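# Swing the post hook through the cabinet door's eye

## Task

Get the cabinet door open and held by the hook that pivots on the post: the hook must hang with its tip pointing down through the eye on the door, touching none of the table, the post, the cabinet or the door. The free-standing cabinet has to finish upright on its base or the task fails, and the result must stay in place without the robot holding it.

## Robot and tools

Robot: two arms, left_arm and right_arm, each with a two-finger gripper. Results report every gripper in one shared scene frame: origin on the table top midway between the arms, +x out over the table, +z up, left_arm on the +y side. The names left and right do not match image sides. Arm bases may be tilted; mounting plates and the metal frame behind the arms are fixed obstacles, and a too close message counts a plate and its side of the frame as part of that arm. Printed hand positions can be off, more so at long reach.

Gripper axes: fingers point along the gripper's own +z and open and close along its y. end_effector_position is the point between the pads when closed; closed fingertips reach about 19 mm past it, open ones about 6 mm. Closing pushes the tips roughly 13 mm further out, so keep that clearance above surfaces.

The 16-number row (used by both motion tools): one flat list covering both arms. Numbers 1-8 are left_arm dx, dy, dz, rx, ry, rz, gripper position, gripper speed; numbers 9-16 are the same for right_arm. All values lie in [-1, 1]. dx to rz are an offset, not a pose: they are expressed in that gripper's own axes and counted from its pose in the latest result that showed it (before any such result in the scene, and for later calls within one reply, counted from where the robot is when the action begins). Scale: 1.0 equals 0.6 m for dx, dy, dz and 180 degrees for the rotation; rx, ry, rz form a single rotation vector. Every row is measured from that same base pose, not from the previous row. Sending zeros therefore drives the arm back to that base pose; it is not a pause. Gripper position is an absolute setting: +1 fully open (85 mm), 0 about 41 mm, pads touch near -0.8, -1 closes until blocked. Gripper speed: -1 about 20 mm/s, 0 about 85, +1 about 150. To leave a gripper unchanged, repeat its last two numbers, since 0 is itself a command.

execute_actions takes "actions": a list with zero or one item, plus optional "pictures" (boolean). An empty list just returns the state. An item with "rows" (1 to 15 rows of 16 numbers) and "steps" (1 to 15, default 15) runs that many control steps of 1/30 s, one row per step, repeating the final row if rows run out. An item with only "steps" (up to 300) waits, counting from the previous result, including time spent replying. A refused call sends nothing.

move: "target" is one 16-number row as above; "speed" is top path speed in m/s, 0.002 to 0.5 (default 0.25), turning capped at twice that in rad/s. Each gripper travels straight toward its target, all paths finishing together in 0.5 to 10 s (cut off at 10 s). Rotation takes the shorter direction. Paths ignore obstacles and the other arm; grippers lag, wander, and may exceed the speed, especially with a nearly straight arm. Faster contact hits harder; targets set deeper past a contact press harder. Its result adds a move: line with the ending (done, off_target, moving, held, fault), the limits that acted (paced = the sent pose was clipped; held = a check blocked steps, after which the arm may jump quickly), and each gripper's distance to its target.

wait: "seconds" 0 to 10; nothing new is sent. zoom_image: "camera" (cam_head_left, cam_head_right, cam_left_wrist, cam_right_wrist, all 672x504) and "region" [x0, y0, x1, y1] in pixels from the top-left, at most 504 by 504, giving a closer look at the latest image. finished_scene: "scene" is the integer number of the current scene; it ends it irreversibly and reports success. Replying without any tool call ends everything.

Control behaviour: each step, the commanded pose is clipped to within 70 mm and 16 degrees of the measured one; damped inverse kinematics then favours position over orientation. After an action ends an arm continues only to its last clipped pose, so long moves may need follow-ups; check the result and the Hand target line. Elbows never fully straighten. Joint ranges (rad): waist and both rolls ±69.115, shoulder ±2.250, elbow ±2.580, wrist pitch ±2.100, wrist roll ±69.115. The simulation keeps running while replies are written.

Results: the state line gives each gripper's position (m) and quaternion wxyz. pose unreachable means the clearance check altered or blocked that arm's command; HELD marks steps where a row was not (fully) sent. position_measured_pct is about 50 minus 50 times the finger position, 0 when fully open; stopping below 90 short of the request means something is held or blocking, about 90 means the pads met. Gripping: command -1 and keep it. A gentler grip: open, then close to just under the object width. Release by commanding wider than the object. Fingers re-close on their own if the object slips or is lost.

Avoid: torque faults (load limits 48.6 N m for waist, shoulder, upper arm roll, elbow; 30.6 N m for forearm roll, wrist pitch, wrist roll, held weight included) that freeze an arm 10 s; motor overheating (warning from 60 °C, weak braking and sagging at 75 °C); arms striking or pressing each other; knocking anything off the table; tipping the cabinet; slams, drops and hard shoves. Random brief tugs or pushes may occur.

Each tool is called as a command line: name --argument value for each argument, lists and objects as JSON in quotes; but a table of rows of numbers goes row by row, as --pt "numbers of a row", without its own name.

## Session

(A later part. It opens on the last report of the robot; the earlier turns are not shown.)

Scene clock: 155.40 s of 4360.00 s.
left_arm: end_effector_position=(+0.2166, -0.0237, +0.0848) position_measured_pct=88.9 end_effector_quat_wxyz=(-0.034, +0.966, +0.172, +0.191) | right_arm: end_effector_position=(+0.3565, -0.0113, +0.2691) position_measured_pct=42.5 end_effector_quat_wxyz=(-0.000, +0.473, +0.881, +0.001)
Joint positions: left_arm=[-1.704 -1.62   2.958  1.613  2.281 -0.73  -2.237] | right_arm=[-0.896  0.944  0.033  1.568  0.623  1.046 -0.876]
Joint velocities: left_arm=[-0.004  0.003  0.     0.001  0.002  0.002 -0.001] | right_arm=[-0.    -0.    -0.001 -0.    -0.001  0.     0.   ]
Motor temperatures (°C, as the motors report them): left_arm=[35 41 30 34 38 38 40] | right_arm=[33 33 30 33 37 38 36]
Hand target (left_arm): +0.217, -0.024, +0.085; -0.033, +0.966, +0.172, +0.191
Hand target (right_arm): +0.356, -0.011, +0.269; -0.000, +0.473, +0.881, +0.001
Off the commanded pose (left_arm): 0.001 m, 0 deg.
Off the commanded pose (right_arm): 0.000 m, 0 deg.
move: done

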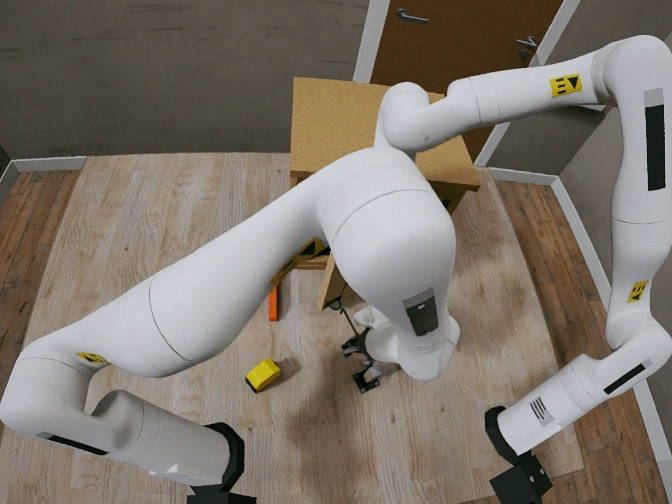

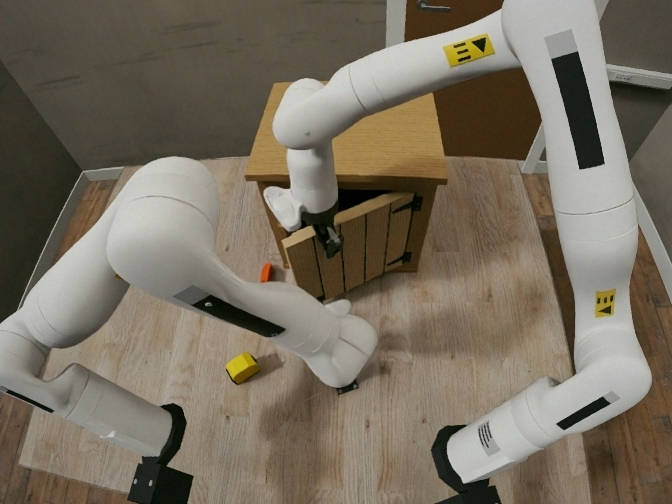

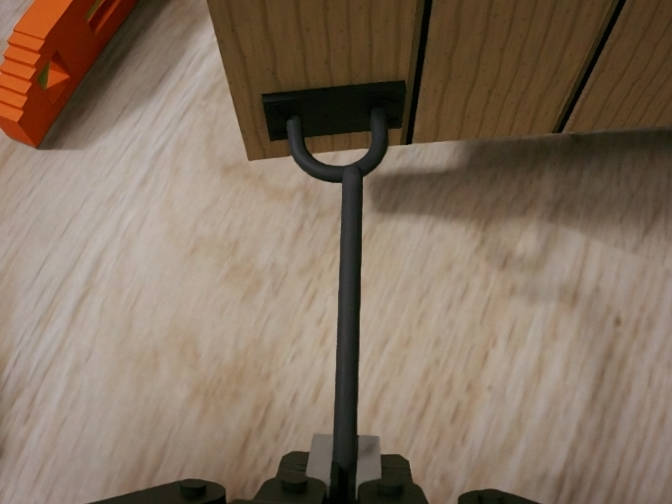

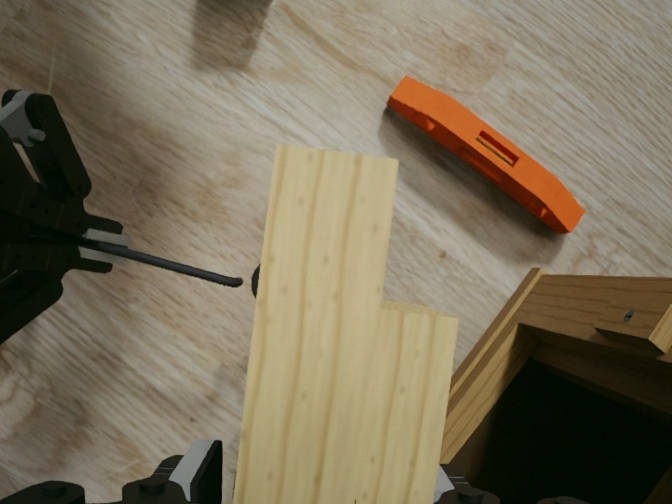

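move --target '[0.005,0,-0.0128,0,0.0444,0,-1,0,0,0,0,0,0,0,0.15,0]' --speed 0.05

move --target '[0,0,0,0,0,0,-1,0,0,-0.021,0,0,0,0,0.15,0]' --speed 0.04

move --target '[-0.0068,0,0.012,0,-0.0444,0,-1,0,0,0,0,0,0,0,0.15,0]' --speed 0.04

Scene clock: 178.70 s of 4360.00 s.
left_arm: end_effector_position=(+0.2168, -0.0234, +0.0926) position_measured_pct=88.9 end_effector_quat_wxyz=(-0.046, +0.950, +0.170, +0.258) | right_arm: end_effector_position=(+0.3565, -0.0113, +0.2691) position_measured_pct=42.5 end_effector_quat_wxyz=(-0.000, +0.473, +0.881, +0.001)
Joint positions: left_arm=[-1.604 -1.681  2.937  1.572  2.293 -0.819 -2.182] | right_arm=[-0.896  0.944  0.033  1.568  0.623  1.046 -0.876]
Joint velocities: left_arm=[ 0.004 -0.002 -0.     0.    -0.002 -0.002  0.002] | right_arm=[-0.    -0.    -0.001  0.001 -0.    -0.001 -0.001]
Motor temperatures (°C, as the motors report them): left_arm=[36 41 30 34 38 38 40] | right_arm=[33 33 30 33 37 38 36]
Hand target (left_arm): +0.217, -0.024, +0.093; -0.046, +0.950, +0.170, +0.258
Hand target (right_arm): +0.356, -0.011, +0.269; -0.000, +0.473, +0.881, +0.001
Off the commanded pose (left_arm): 0.001 m, 0 deg.
Off the commanded pose (right_arm): 0.000 m, 0 deg.
After step 90, 18.67 s passed at rest.
move: done

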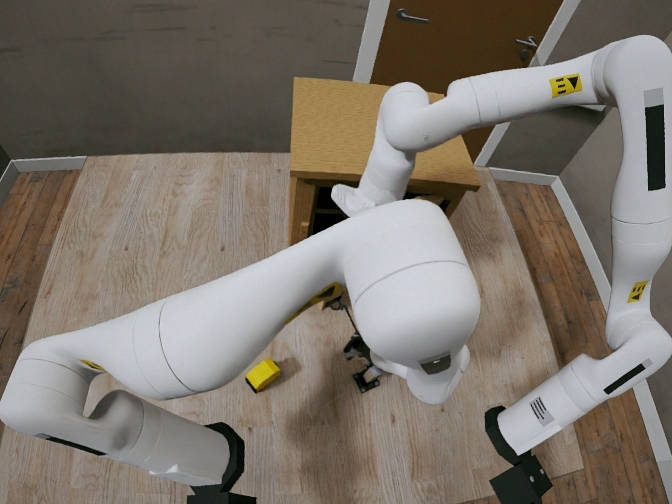

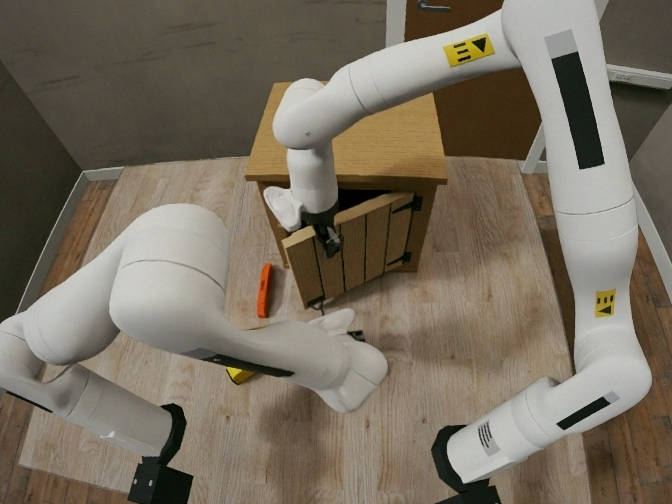

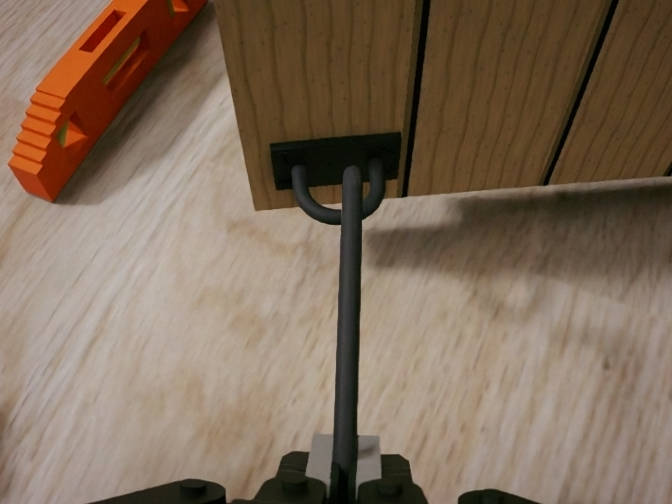

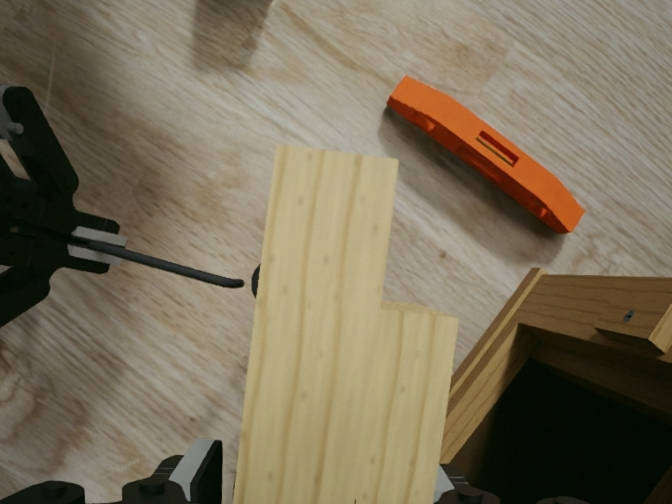

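Scene clock: 179.43 s of 4360.00 s.
left_arm: end_effector_position=(+0.2169, -0.0234, +0.0924) position_measured_pct=88.9 end_effector_quat_wxyz=(-0.046, +0.950, +0.170, +0.258) | right_arm: end_effector_position=(+0.3460, -0.0183, +0.2690) position_measured_pct=42.5 end_effector_quat_wxyz=(-0.001, +0.473, +0.881, +0.001)
Joint positions: left_arm=[-1.605 -1.681  2.937  1.572  2.293 -0.818 -2.182] | right_arm=[-0.907  0.928  0.034  1.613  0.626  1.026 -0.901]
Joint velocities: left_arm=[ 0.001  0.    -0.    -0.     0.    -0.     0.001] | right_arm=[-0.001 -0.002 -0.001  0.002  0.     0.001 -0.   ]
Motor temperatures (°C, as the motors report them): left_arm=[36 41 30 34 38 38 40] | right_arm=[33 33 30 33 37 38 36]
Hand target (left_arm): +0.217, -0.023, +0.093; -0.046, +0.950, +0.170, +0.258
Hand target (right_arm): +0.346, -0.018, +0.269; -0.001, +0.473, +0.881, +0.001
Off the commanded pose (left_arm): 0.000 m, 0 deg.
Off the commanded pose (right_arm): 0.000 m, 0 deg.
move: done

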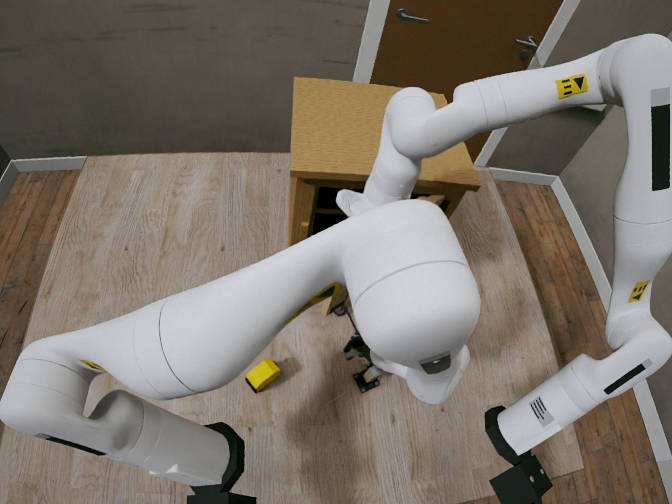

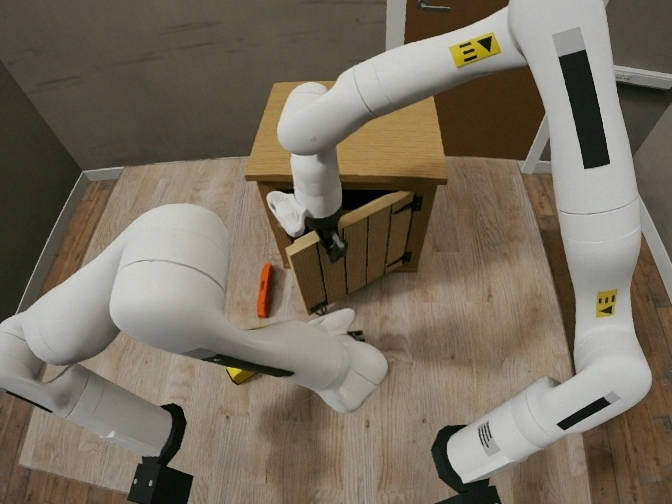

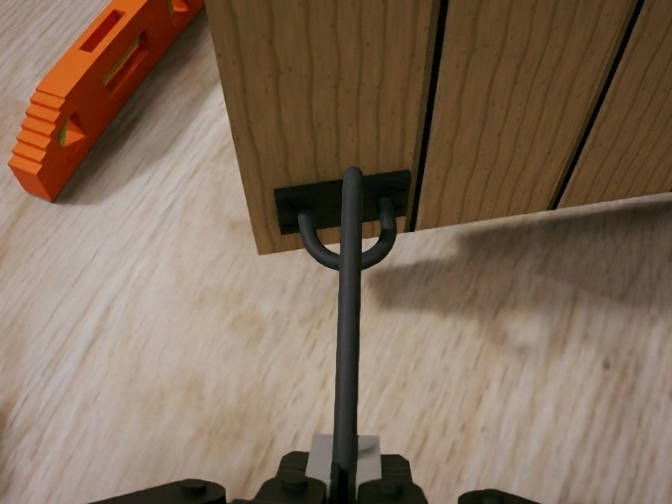

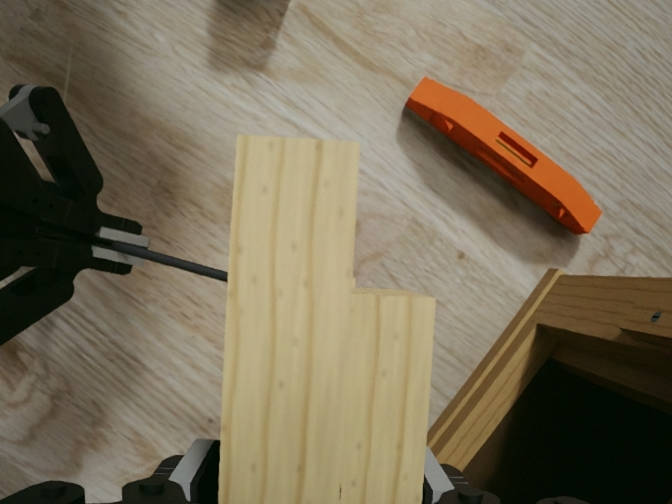

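Scene clock: 181.40 s of 4360.00 s.
left_arm: end_effector_position=(+0.2167, -0.0237, +0.0841) position_measured_pct=88.9 end_effector_quat_wxyz=(-0.034, +0.966, +0.172, +0.191) | right_arm: end_effector_position=(+0.3460, -0.0183, +0.2690) position_measured_pct=42.5 end_effector_quat_wxyz=(-0.001, +0.473, +0.881, +0.001)
Joint positions: left_arm=[-1.705 -1.621  2.958  1.613  2.28  -0.729 -2.237] | right_arm=[-0.907  0.928  0.034  1.613  0.626  1.026 -0.901]
Joint velocities: left_arm=[-0.004  0.002  0.     0.001  0.002  0.004 -0.   ] | right_arm=[ 0.    -0.    -0.     0.     0.     0.002 -0.   ]
Motor temperatures (°C, as the motors report them): left_arm=[36 41 30 34 38 38 40] | right_arm=[33 33 30 33 37 38 36]
Hand target (left_arm): +0.217, -0.024, +0.084; -0.034, +0.966, +0.172, +0.191
Hand target (right_arm): +0.346, -0.018, +0.269; -0.001, +0.473, +0.881, +0.001
Off the commanded pose (left_arm): 0.000 m, 0 deg.
Off the commanded pose (right_arm): 0.000 m, 0 deg.
move: done

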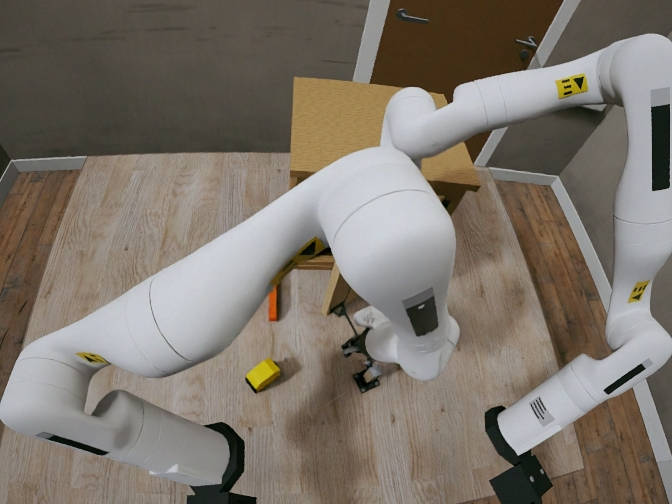

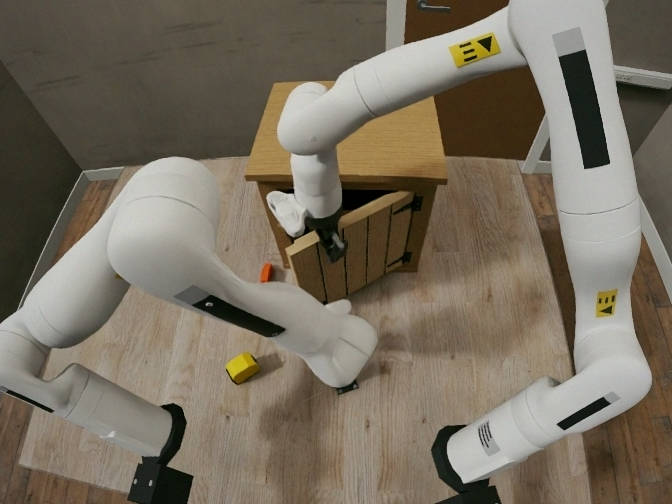

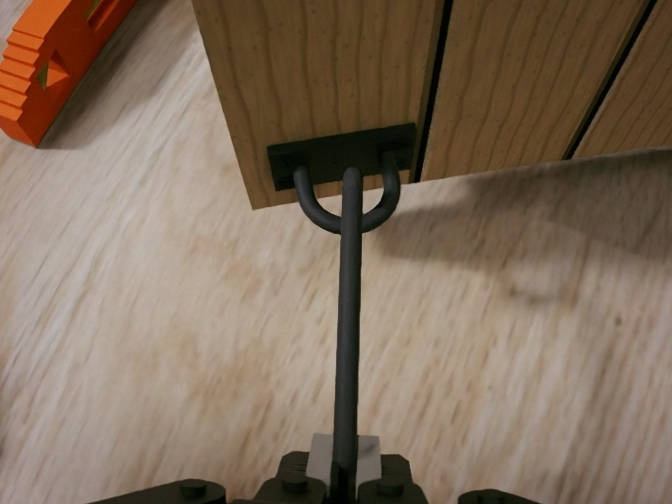

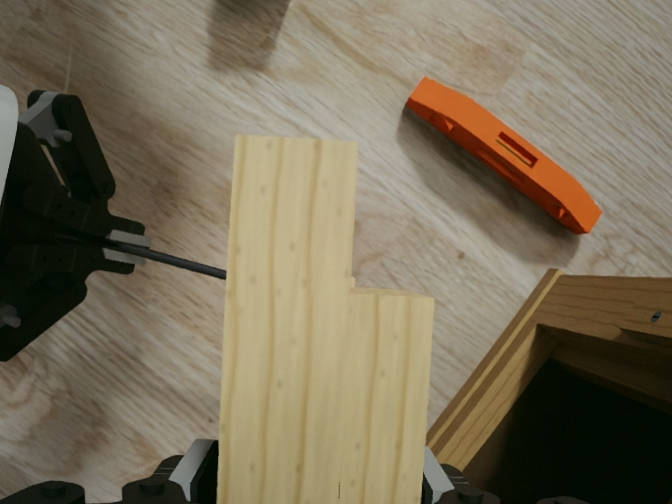

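execute_actions --actions '[]'

Scene clock: 192.07 s of 4360.00 s.
left_arm: end_effector_position=(+0.2167, -0.0237, +0.0840) position_measured_pct=88.9 end_effector_quat_wxyz=(-0.034, +0.966, +0.172, +0.191) | right_arm: end_effector_position=(+0.3460, -0.0183, +0.2690) position_measured_pct=42.5 end_effector_quat_wxyz=(-0.001, +0.473, +0.881, +0.001)
Joint positions: left_arm=[-1.706 -1.621  2.958  1.613  2.28  -0.729 -2.237] | right_arm=[-0.907  0.928  0.034  1.613  0.626  1.026 -0.901]
Joint velocities: left_arm=[-0.    -0.001 -0.    -0.002  0.    -0.001 -0.003] | right_arm=[ 0. -0.  0. -0. -0. -0.  0.]
Motor temperatures (°C, as the motors report them): left_arm=[36 42 30 34 38 38 40] | right_arm=[33 33 30 33 37 38 36]
Hand target (left_arm): +0.217, -0.024, +0.084; -0.034, +0.966, +0.172, +0.191
Hand target (right_arm): +0.346, -0.018, +0.269; -0.001, +0.473, +0.881, +0.001
Off the commanded pose (left_arm): 0.000 m, 0 deg.
Off the commanded pose (right_arm): 0.000 m, 0 deg.
Steps of this call (steps 1 to 90: nothing new was sent; then 7.67 s passed at rest). Readings (end_effector_position | what the end effector reports):
1: left_arm (+0.2167, -0.0237, +0.0840) | right_arm (+0.3460, -0.0183, +0.2690) | left_arm position_measured_pct=88.9 | right_arm position_measured_pct=42.5
2: left_arm (+0.2167, -0.0237, +0.0840) | right_arm (+0.3460, -0.0183, +0.2690) | left_arm position_measured_pct=88.9 | right_arm position_measured_pct=42.5
4: left_arm (+0.2167, -0.0237, +0.0840) | right_arm (+0.3460, -0.0183, +0.2690) | left_arm position_measured_pct=88.9 | right_arm position_measured_pct=42.5
8: left_arm (+0.2167, -0.0237, +0.0840) | right_arm (+0.3460, -0.0183, +0.2690) | left_arm position_measured_pct=88.9 | right_arm position_measured_pct=42.5
90: the state above

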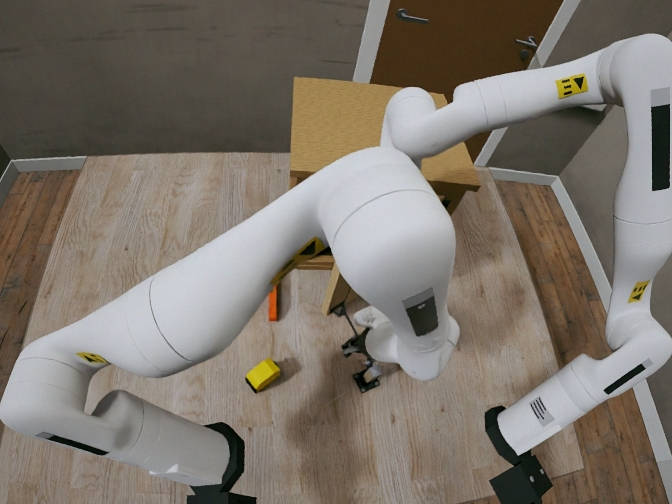

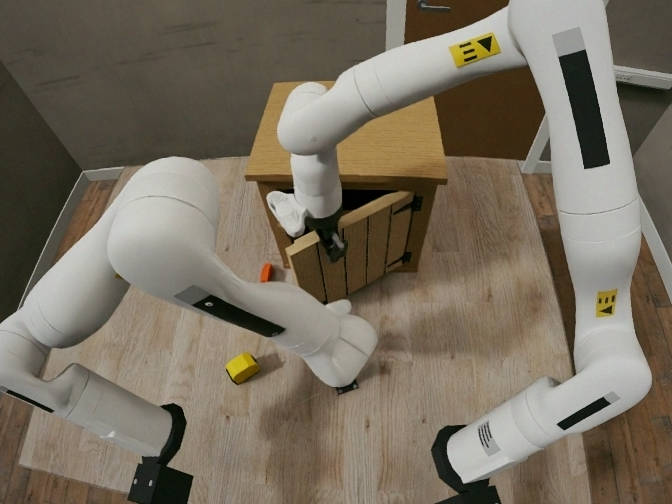

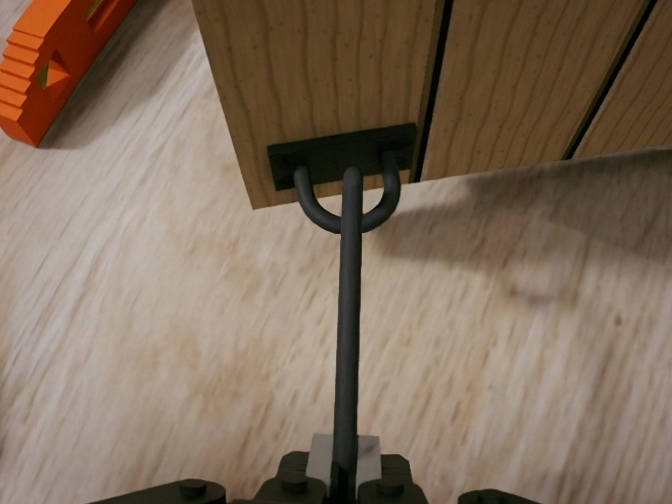

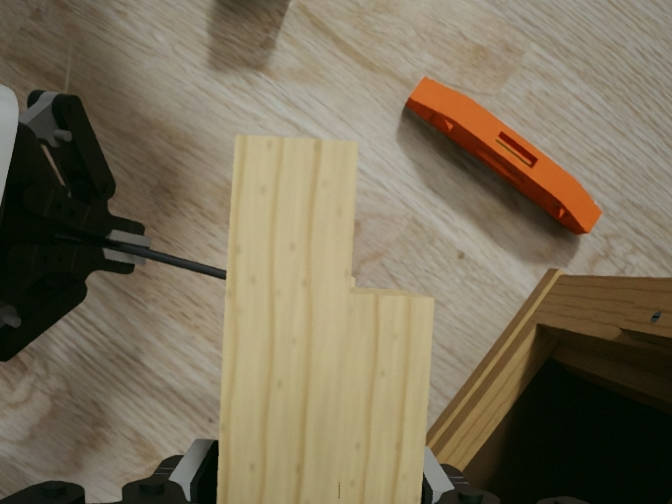

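move --target '[-0.0068,0,0.012,0,-0.0444,0,-1,0, 0,0,0,0,0,0,0.15,0]' --speed 0.04

Scene clock: 197.13 s of 4360.00 s.
left_arm: end_effector_position=(+0.2155, -0.0244, +0.0772) position_measured_pct=88.9 end_effector_quat_wxyz=(-0.021, +0.977, +0.174, +0.124) | right_arm: end_effector_position=(+0.3460, -0.0183, +0.2690) position_measured_pct=42.5 end_effector_quat_wxyz=(-0.001, +0.473, +0.881, +0.001)
Joint positions: left_arm=[-1.818 -1.567  2.991  1.639  2.275 -0.66  -2.31 ] | right_arm=[-0.907  0.928  0.034  1.613  0.626  1.026 -0.901]
Joint velocities: left_arm=[-0.004  0.003  0.001  0.003 -0.     0.003 -0.004] | right_arm=[ 0.    -0.     0.001  0.     0.001 -0.001  0.   ]
Motor temperatures (°C, as the motors report them): left_arm=[36 42 30 34 38 38 40] | right_arm=[33 33 30 33 37 38 36]
Hand target (left_arm): +0.216, -0.024, +0.076; -0.021, +0.977, +0.174, +0.123
Hand target (right_arm): +0.346, -0.018, +0.269; -0.001, +0.473, +0.881, +0.001
Off the commanded pose (left_arm): 0.001 m, 0 deg.
Off the commanded pose (right_arm): 0.000 m, 0 deg.
After step 90, 0.10 s passed at rest.
move: done

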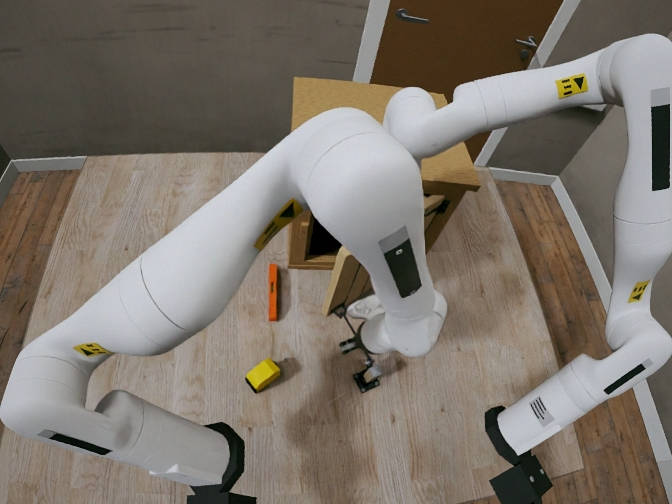

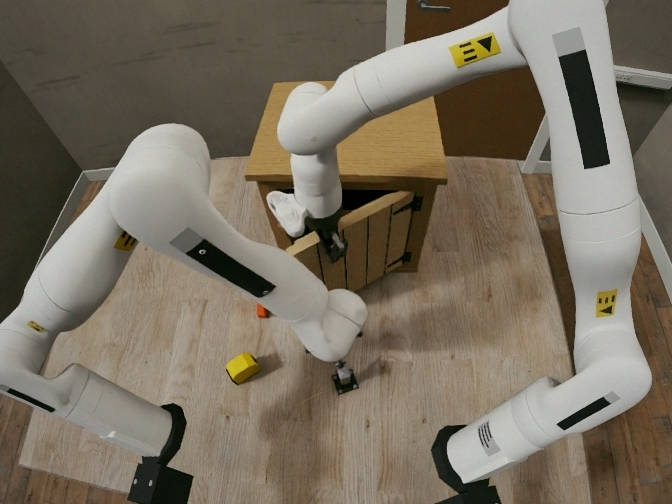

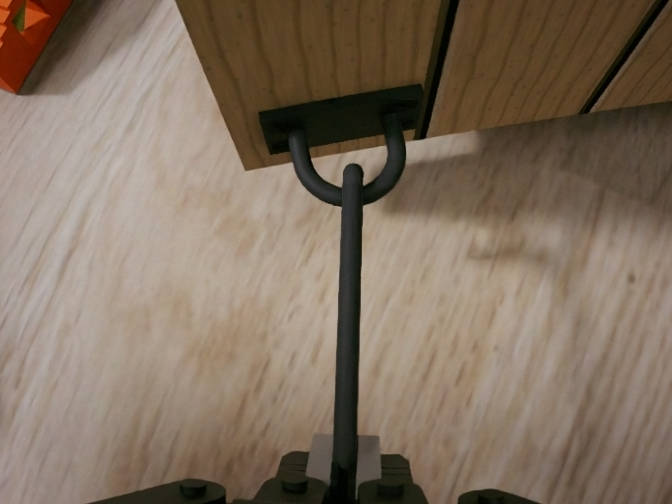

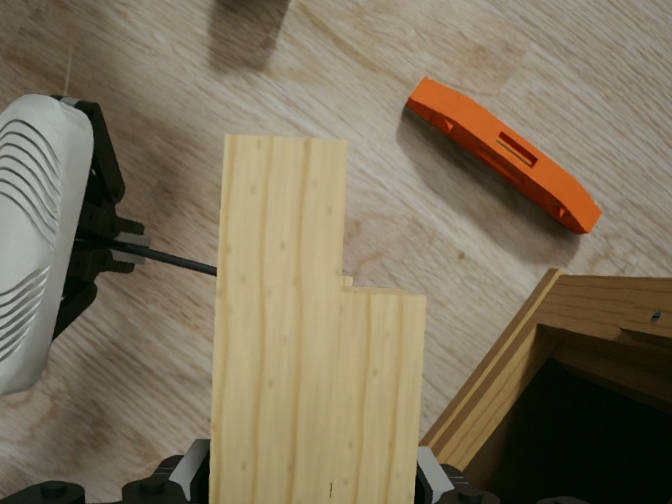

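move --target '[0,0,0,0,0,0,0.3,0, 0,0,0,0,0,0,0.15,0]' --speed 0.04

Scene clock: 202.43 s of 4360.00 s.
left_arm: end_effector_position=(+0.2155, -0.0244, +0.0772) position_measured_pct=34.9 end_effector_quat_wxyz=(-0.021, +0.977, +0.174, +0.124) | right_arm: end_effector_position=(+0.3459, -0.0183, +0.2690) position_measured_pct=42.5 end_effector_quat_wxyz=(-0.001, +0.473, +0.881, +0.001)
Joint positions: left_arm=[-1.818 -1.567  2.991  1.639  2.275 -0.659 -2.31 ] | right_arm=[-0.907  0.928  0.034  1.613  0.626  1.026 -0.901]
Joint velocities: left_arm=[ 0.     0.    -0.     0.001 -0.001  0.001 -0.002] | right_arm=[-0.     0.    -0.001 -0.     0.     0.002 -0.   ]
Motor temperatures (°C, as the motors report them): left_arm=[36 42 30 34 38 38 40] | right_arm=[33 33 30 33 37 38 36]
Hand target (left_arm): +0.215, -0.024, +0.077; -0.021, +0.977, +0.174, +0.124
Hand target (right_arm): +0.346, -0.018, +0.269; -0.001, +0.473, +0.881, +0.001
Off the commanded pose (left_arm): 0.000 m, 0 deg.
Off the commanded pose (right_arm): 0.000 m, 0 deg.
After step 90, 1.33 s passed at rest.
move: done

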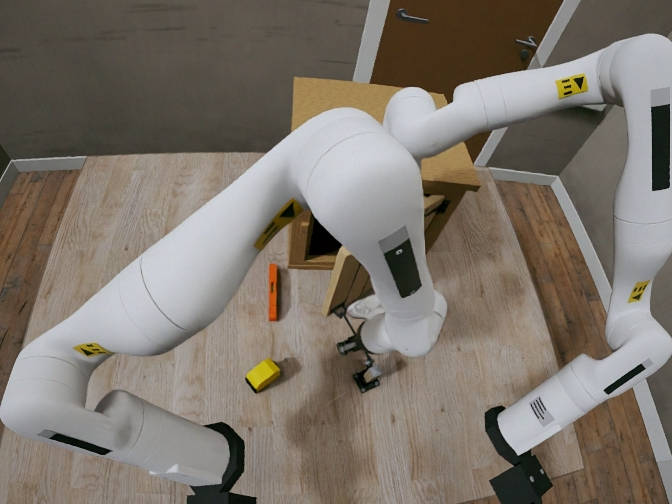

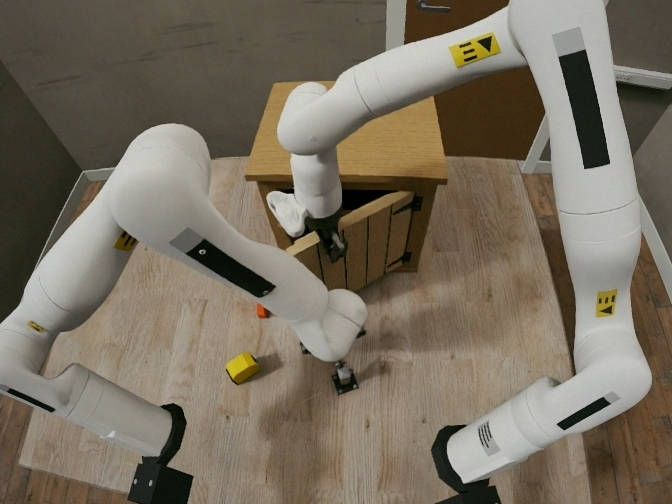

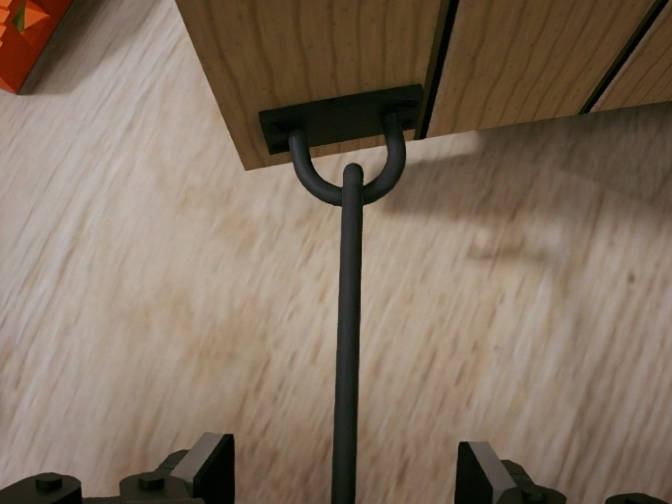

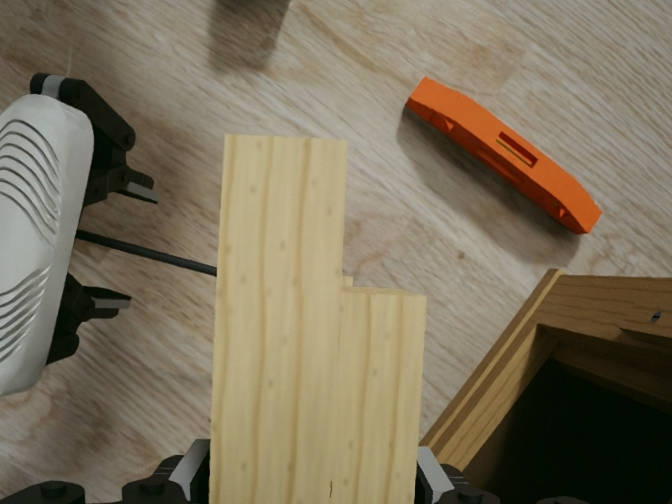

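Stable. Open right and retreat both.

move --target '[-0.05,0,-0.2,0,0.03,0,0.3,0, 0,0,0,0,0,0,0.6,0]' --speed 0.1

move --target '[0,0,0,0,0,0,0.3,0, 0,0,-0.12,0,0,0,0.6,0]' --speed 0.1

Scene clock: 208.00 s of 4360.00 s.
left_arm: end_effector_position=(+0.1599, -0.0439, +0.1856) position_measured_pct=34.9 end_effector_quat_wxyz=(-0.030, +0.970, +0.172, +0.170) | right_arm: end_effector_position=(+0.3459, -0.0183, +0.2690) position_measured_pct=19.8 end_effector_quat_wxyz=(-0.001, +0.473, +0.881, +0.001)
Joint positions: left_arm=[-1.639 -1.452  3.105  1.592  2.407 -0.937 -2.315] | right_arm=[-0.907  0.928  0.034  1.613  0.626  1.026 -0.901]
Joint velocities: left_arm=[ 0.004  0.002  0.001 -0.002 -0.001 -0.002  0.002] | right_arm=[ 0.    -0.    -0.001 -0.    -0.    -0.001 -0.001]
Motor temperatures (°C, as the motors report them): left_arm=[36 42 30 34 38 38 40] | right_arm=[34 33 30 33 37 38 36]
Hand target (left_arm): +0.160, -0.044, +0.186; -0.030, +0.970, +0.172, +0.170
Hand target (right_arm): +0.346, -0.018, +0.269; -0.001, +0.473, +0.881, +0.001
Off the commanded pose (left_arm): 0.001 m, 0 deg.
Off the commanded pose (right_arm): 0.000 m, 0 deg.
After step 90, 1.00 s passed at rest.
move: done

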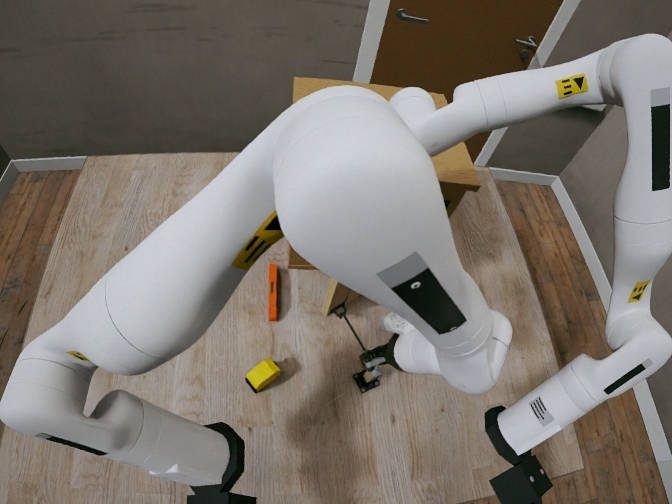

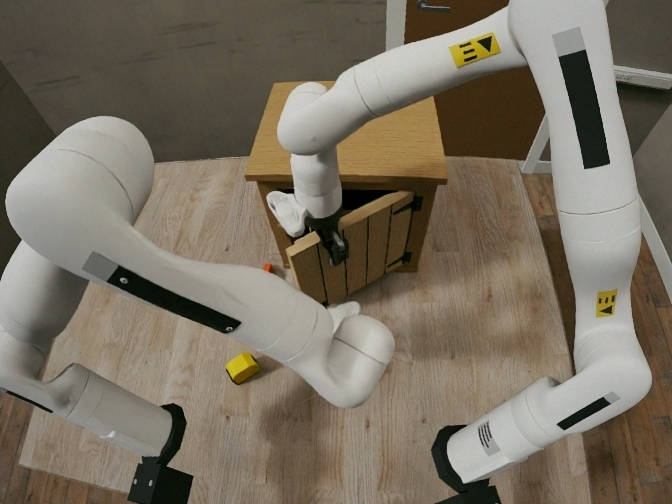

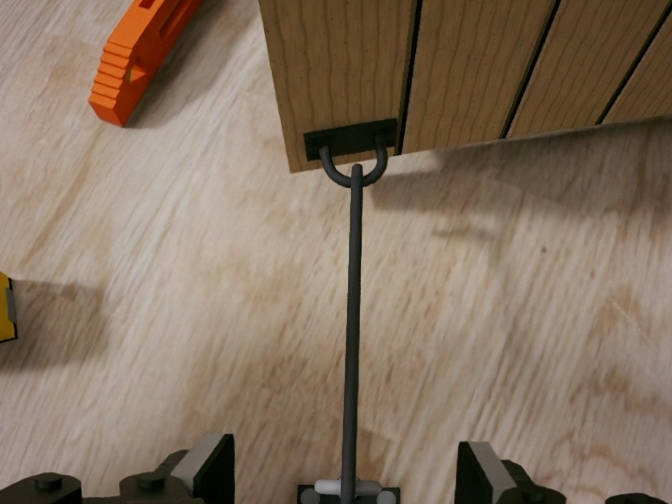

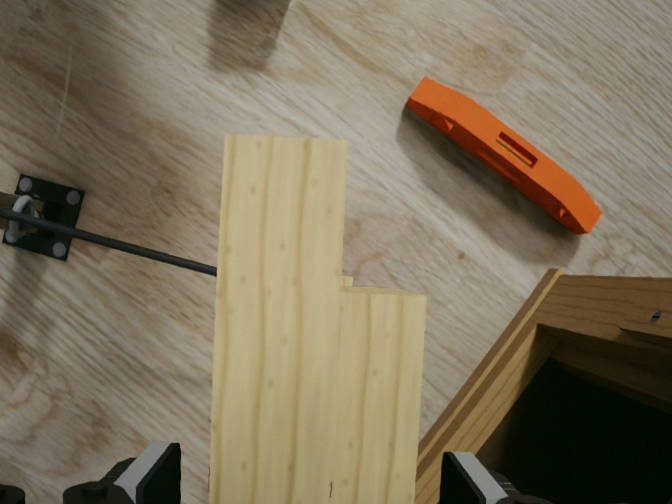

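Scene clock: 209.03 s of 4360.00 s.
left_arm: end_effector_position=(+0.1599, -0.0439, +0.1856) position_measured_pct=34.9 end_effector_quat_wxyz=(-0.030, +0.970, +0.172, +0.170) | right_arm: end_effector_position=(+0.3462, -0.0185, +0.3408) position_measured_pct=19.8 end_effector_quat_wxyz=(-0.000, +0.473, +0.881, +0.001)
Joint positions: left_arm=[-1.639 -1.452  3.105  1.592  2.406 -0.937 -2.315] | right_arm=[-0.96   0.851  0.005  1.525  0.566  1.199 -0.854]
Joint velocities: left_arm=[-0.    -0.     0.    -0.     0.    -0.    -0.001] | right_arm=[-0.001 -0.001 -0.001 -0.001  0.     0.    -0.   ]
Motor temperatures (°C, as the motors report them): left_arm=[36 42 30 34 38 38 40] | right_arm=[34 33 30 33 37 38 36]
Hand target (left_arm): +0.160, -0.044, +0.186; -0.030, +0.970, +0.172, +0.170
Hand target (right_arm): +0.346, -0.018, +0.341; -0.000, +0.473, +0.881, +0.001
Off the commanded pose (left_arm): 0.000 m, 0 deg.
Off the commanded pose (right_arm): 0.000 m, 0 deg.
move: done

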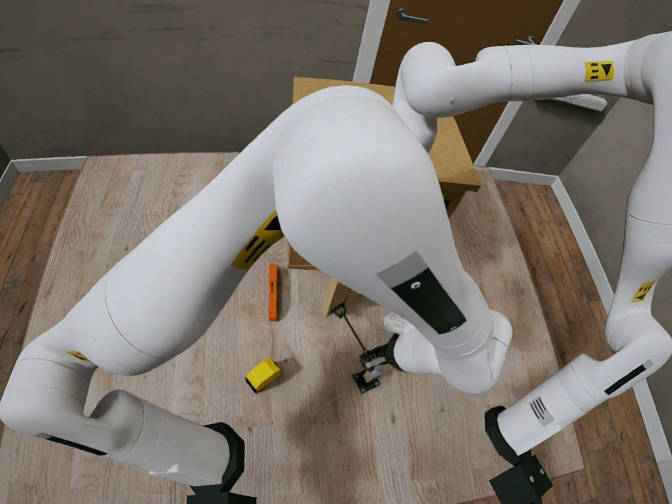

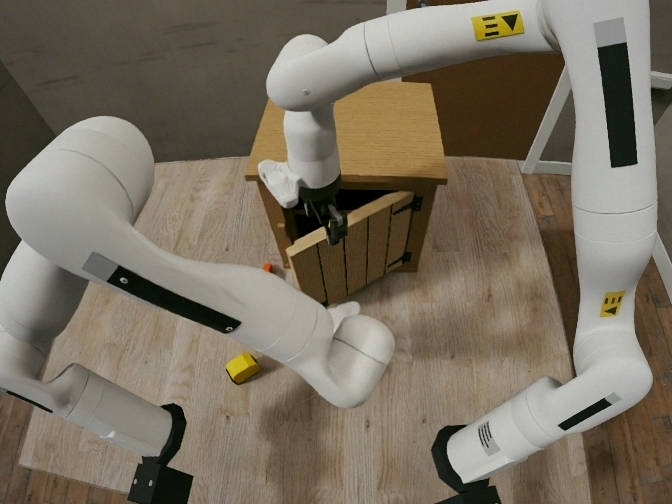

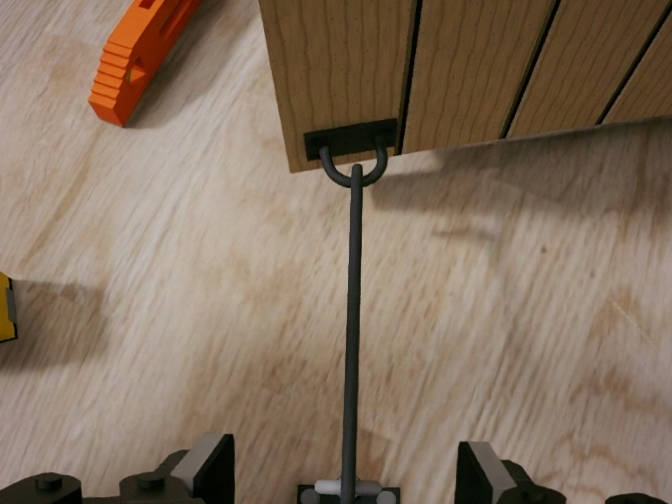

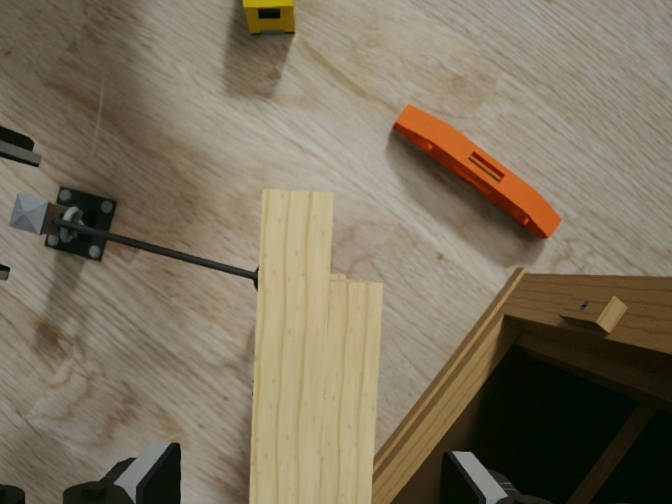

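zoom_image --camera "cam_head_left" --region '[300, 280, 400, 395]'

Region (300, 280, 400, 395) of cam_head_left's 672x504 image, scaled by 4.383, with more detail than that image has; it fills the left 438 columns of this view, and the rest is white.

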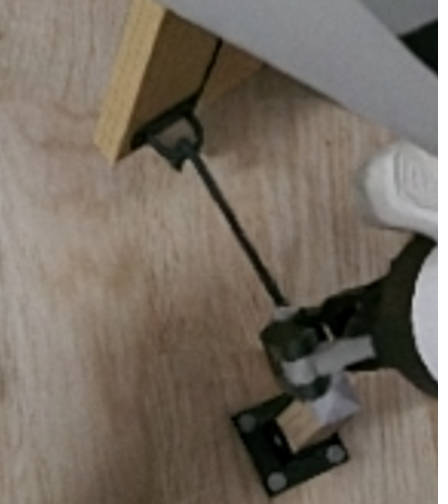

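The tip is visible below the ring, so the hook is through the eye.

finished_scene --scene 2

The scene is finished: the task was done.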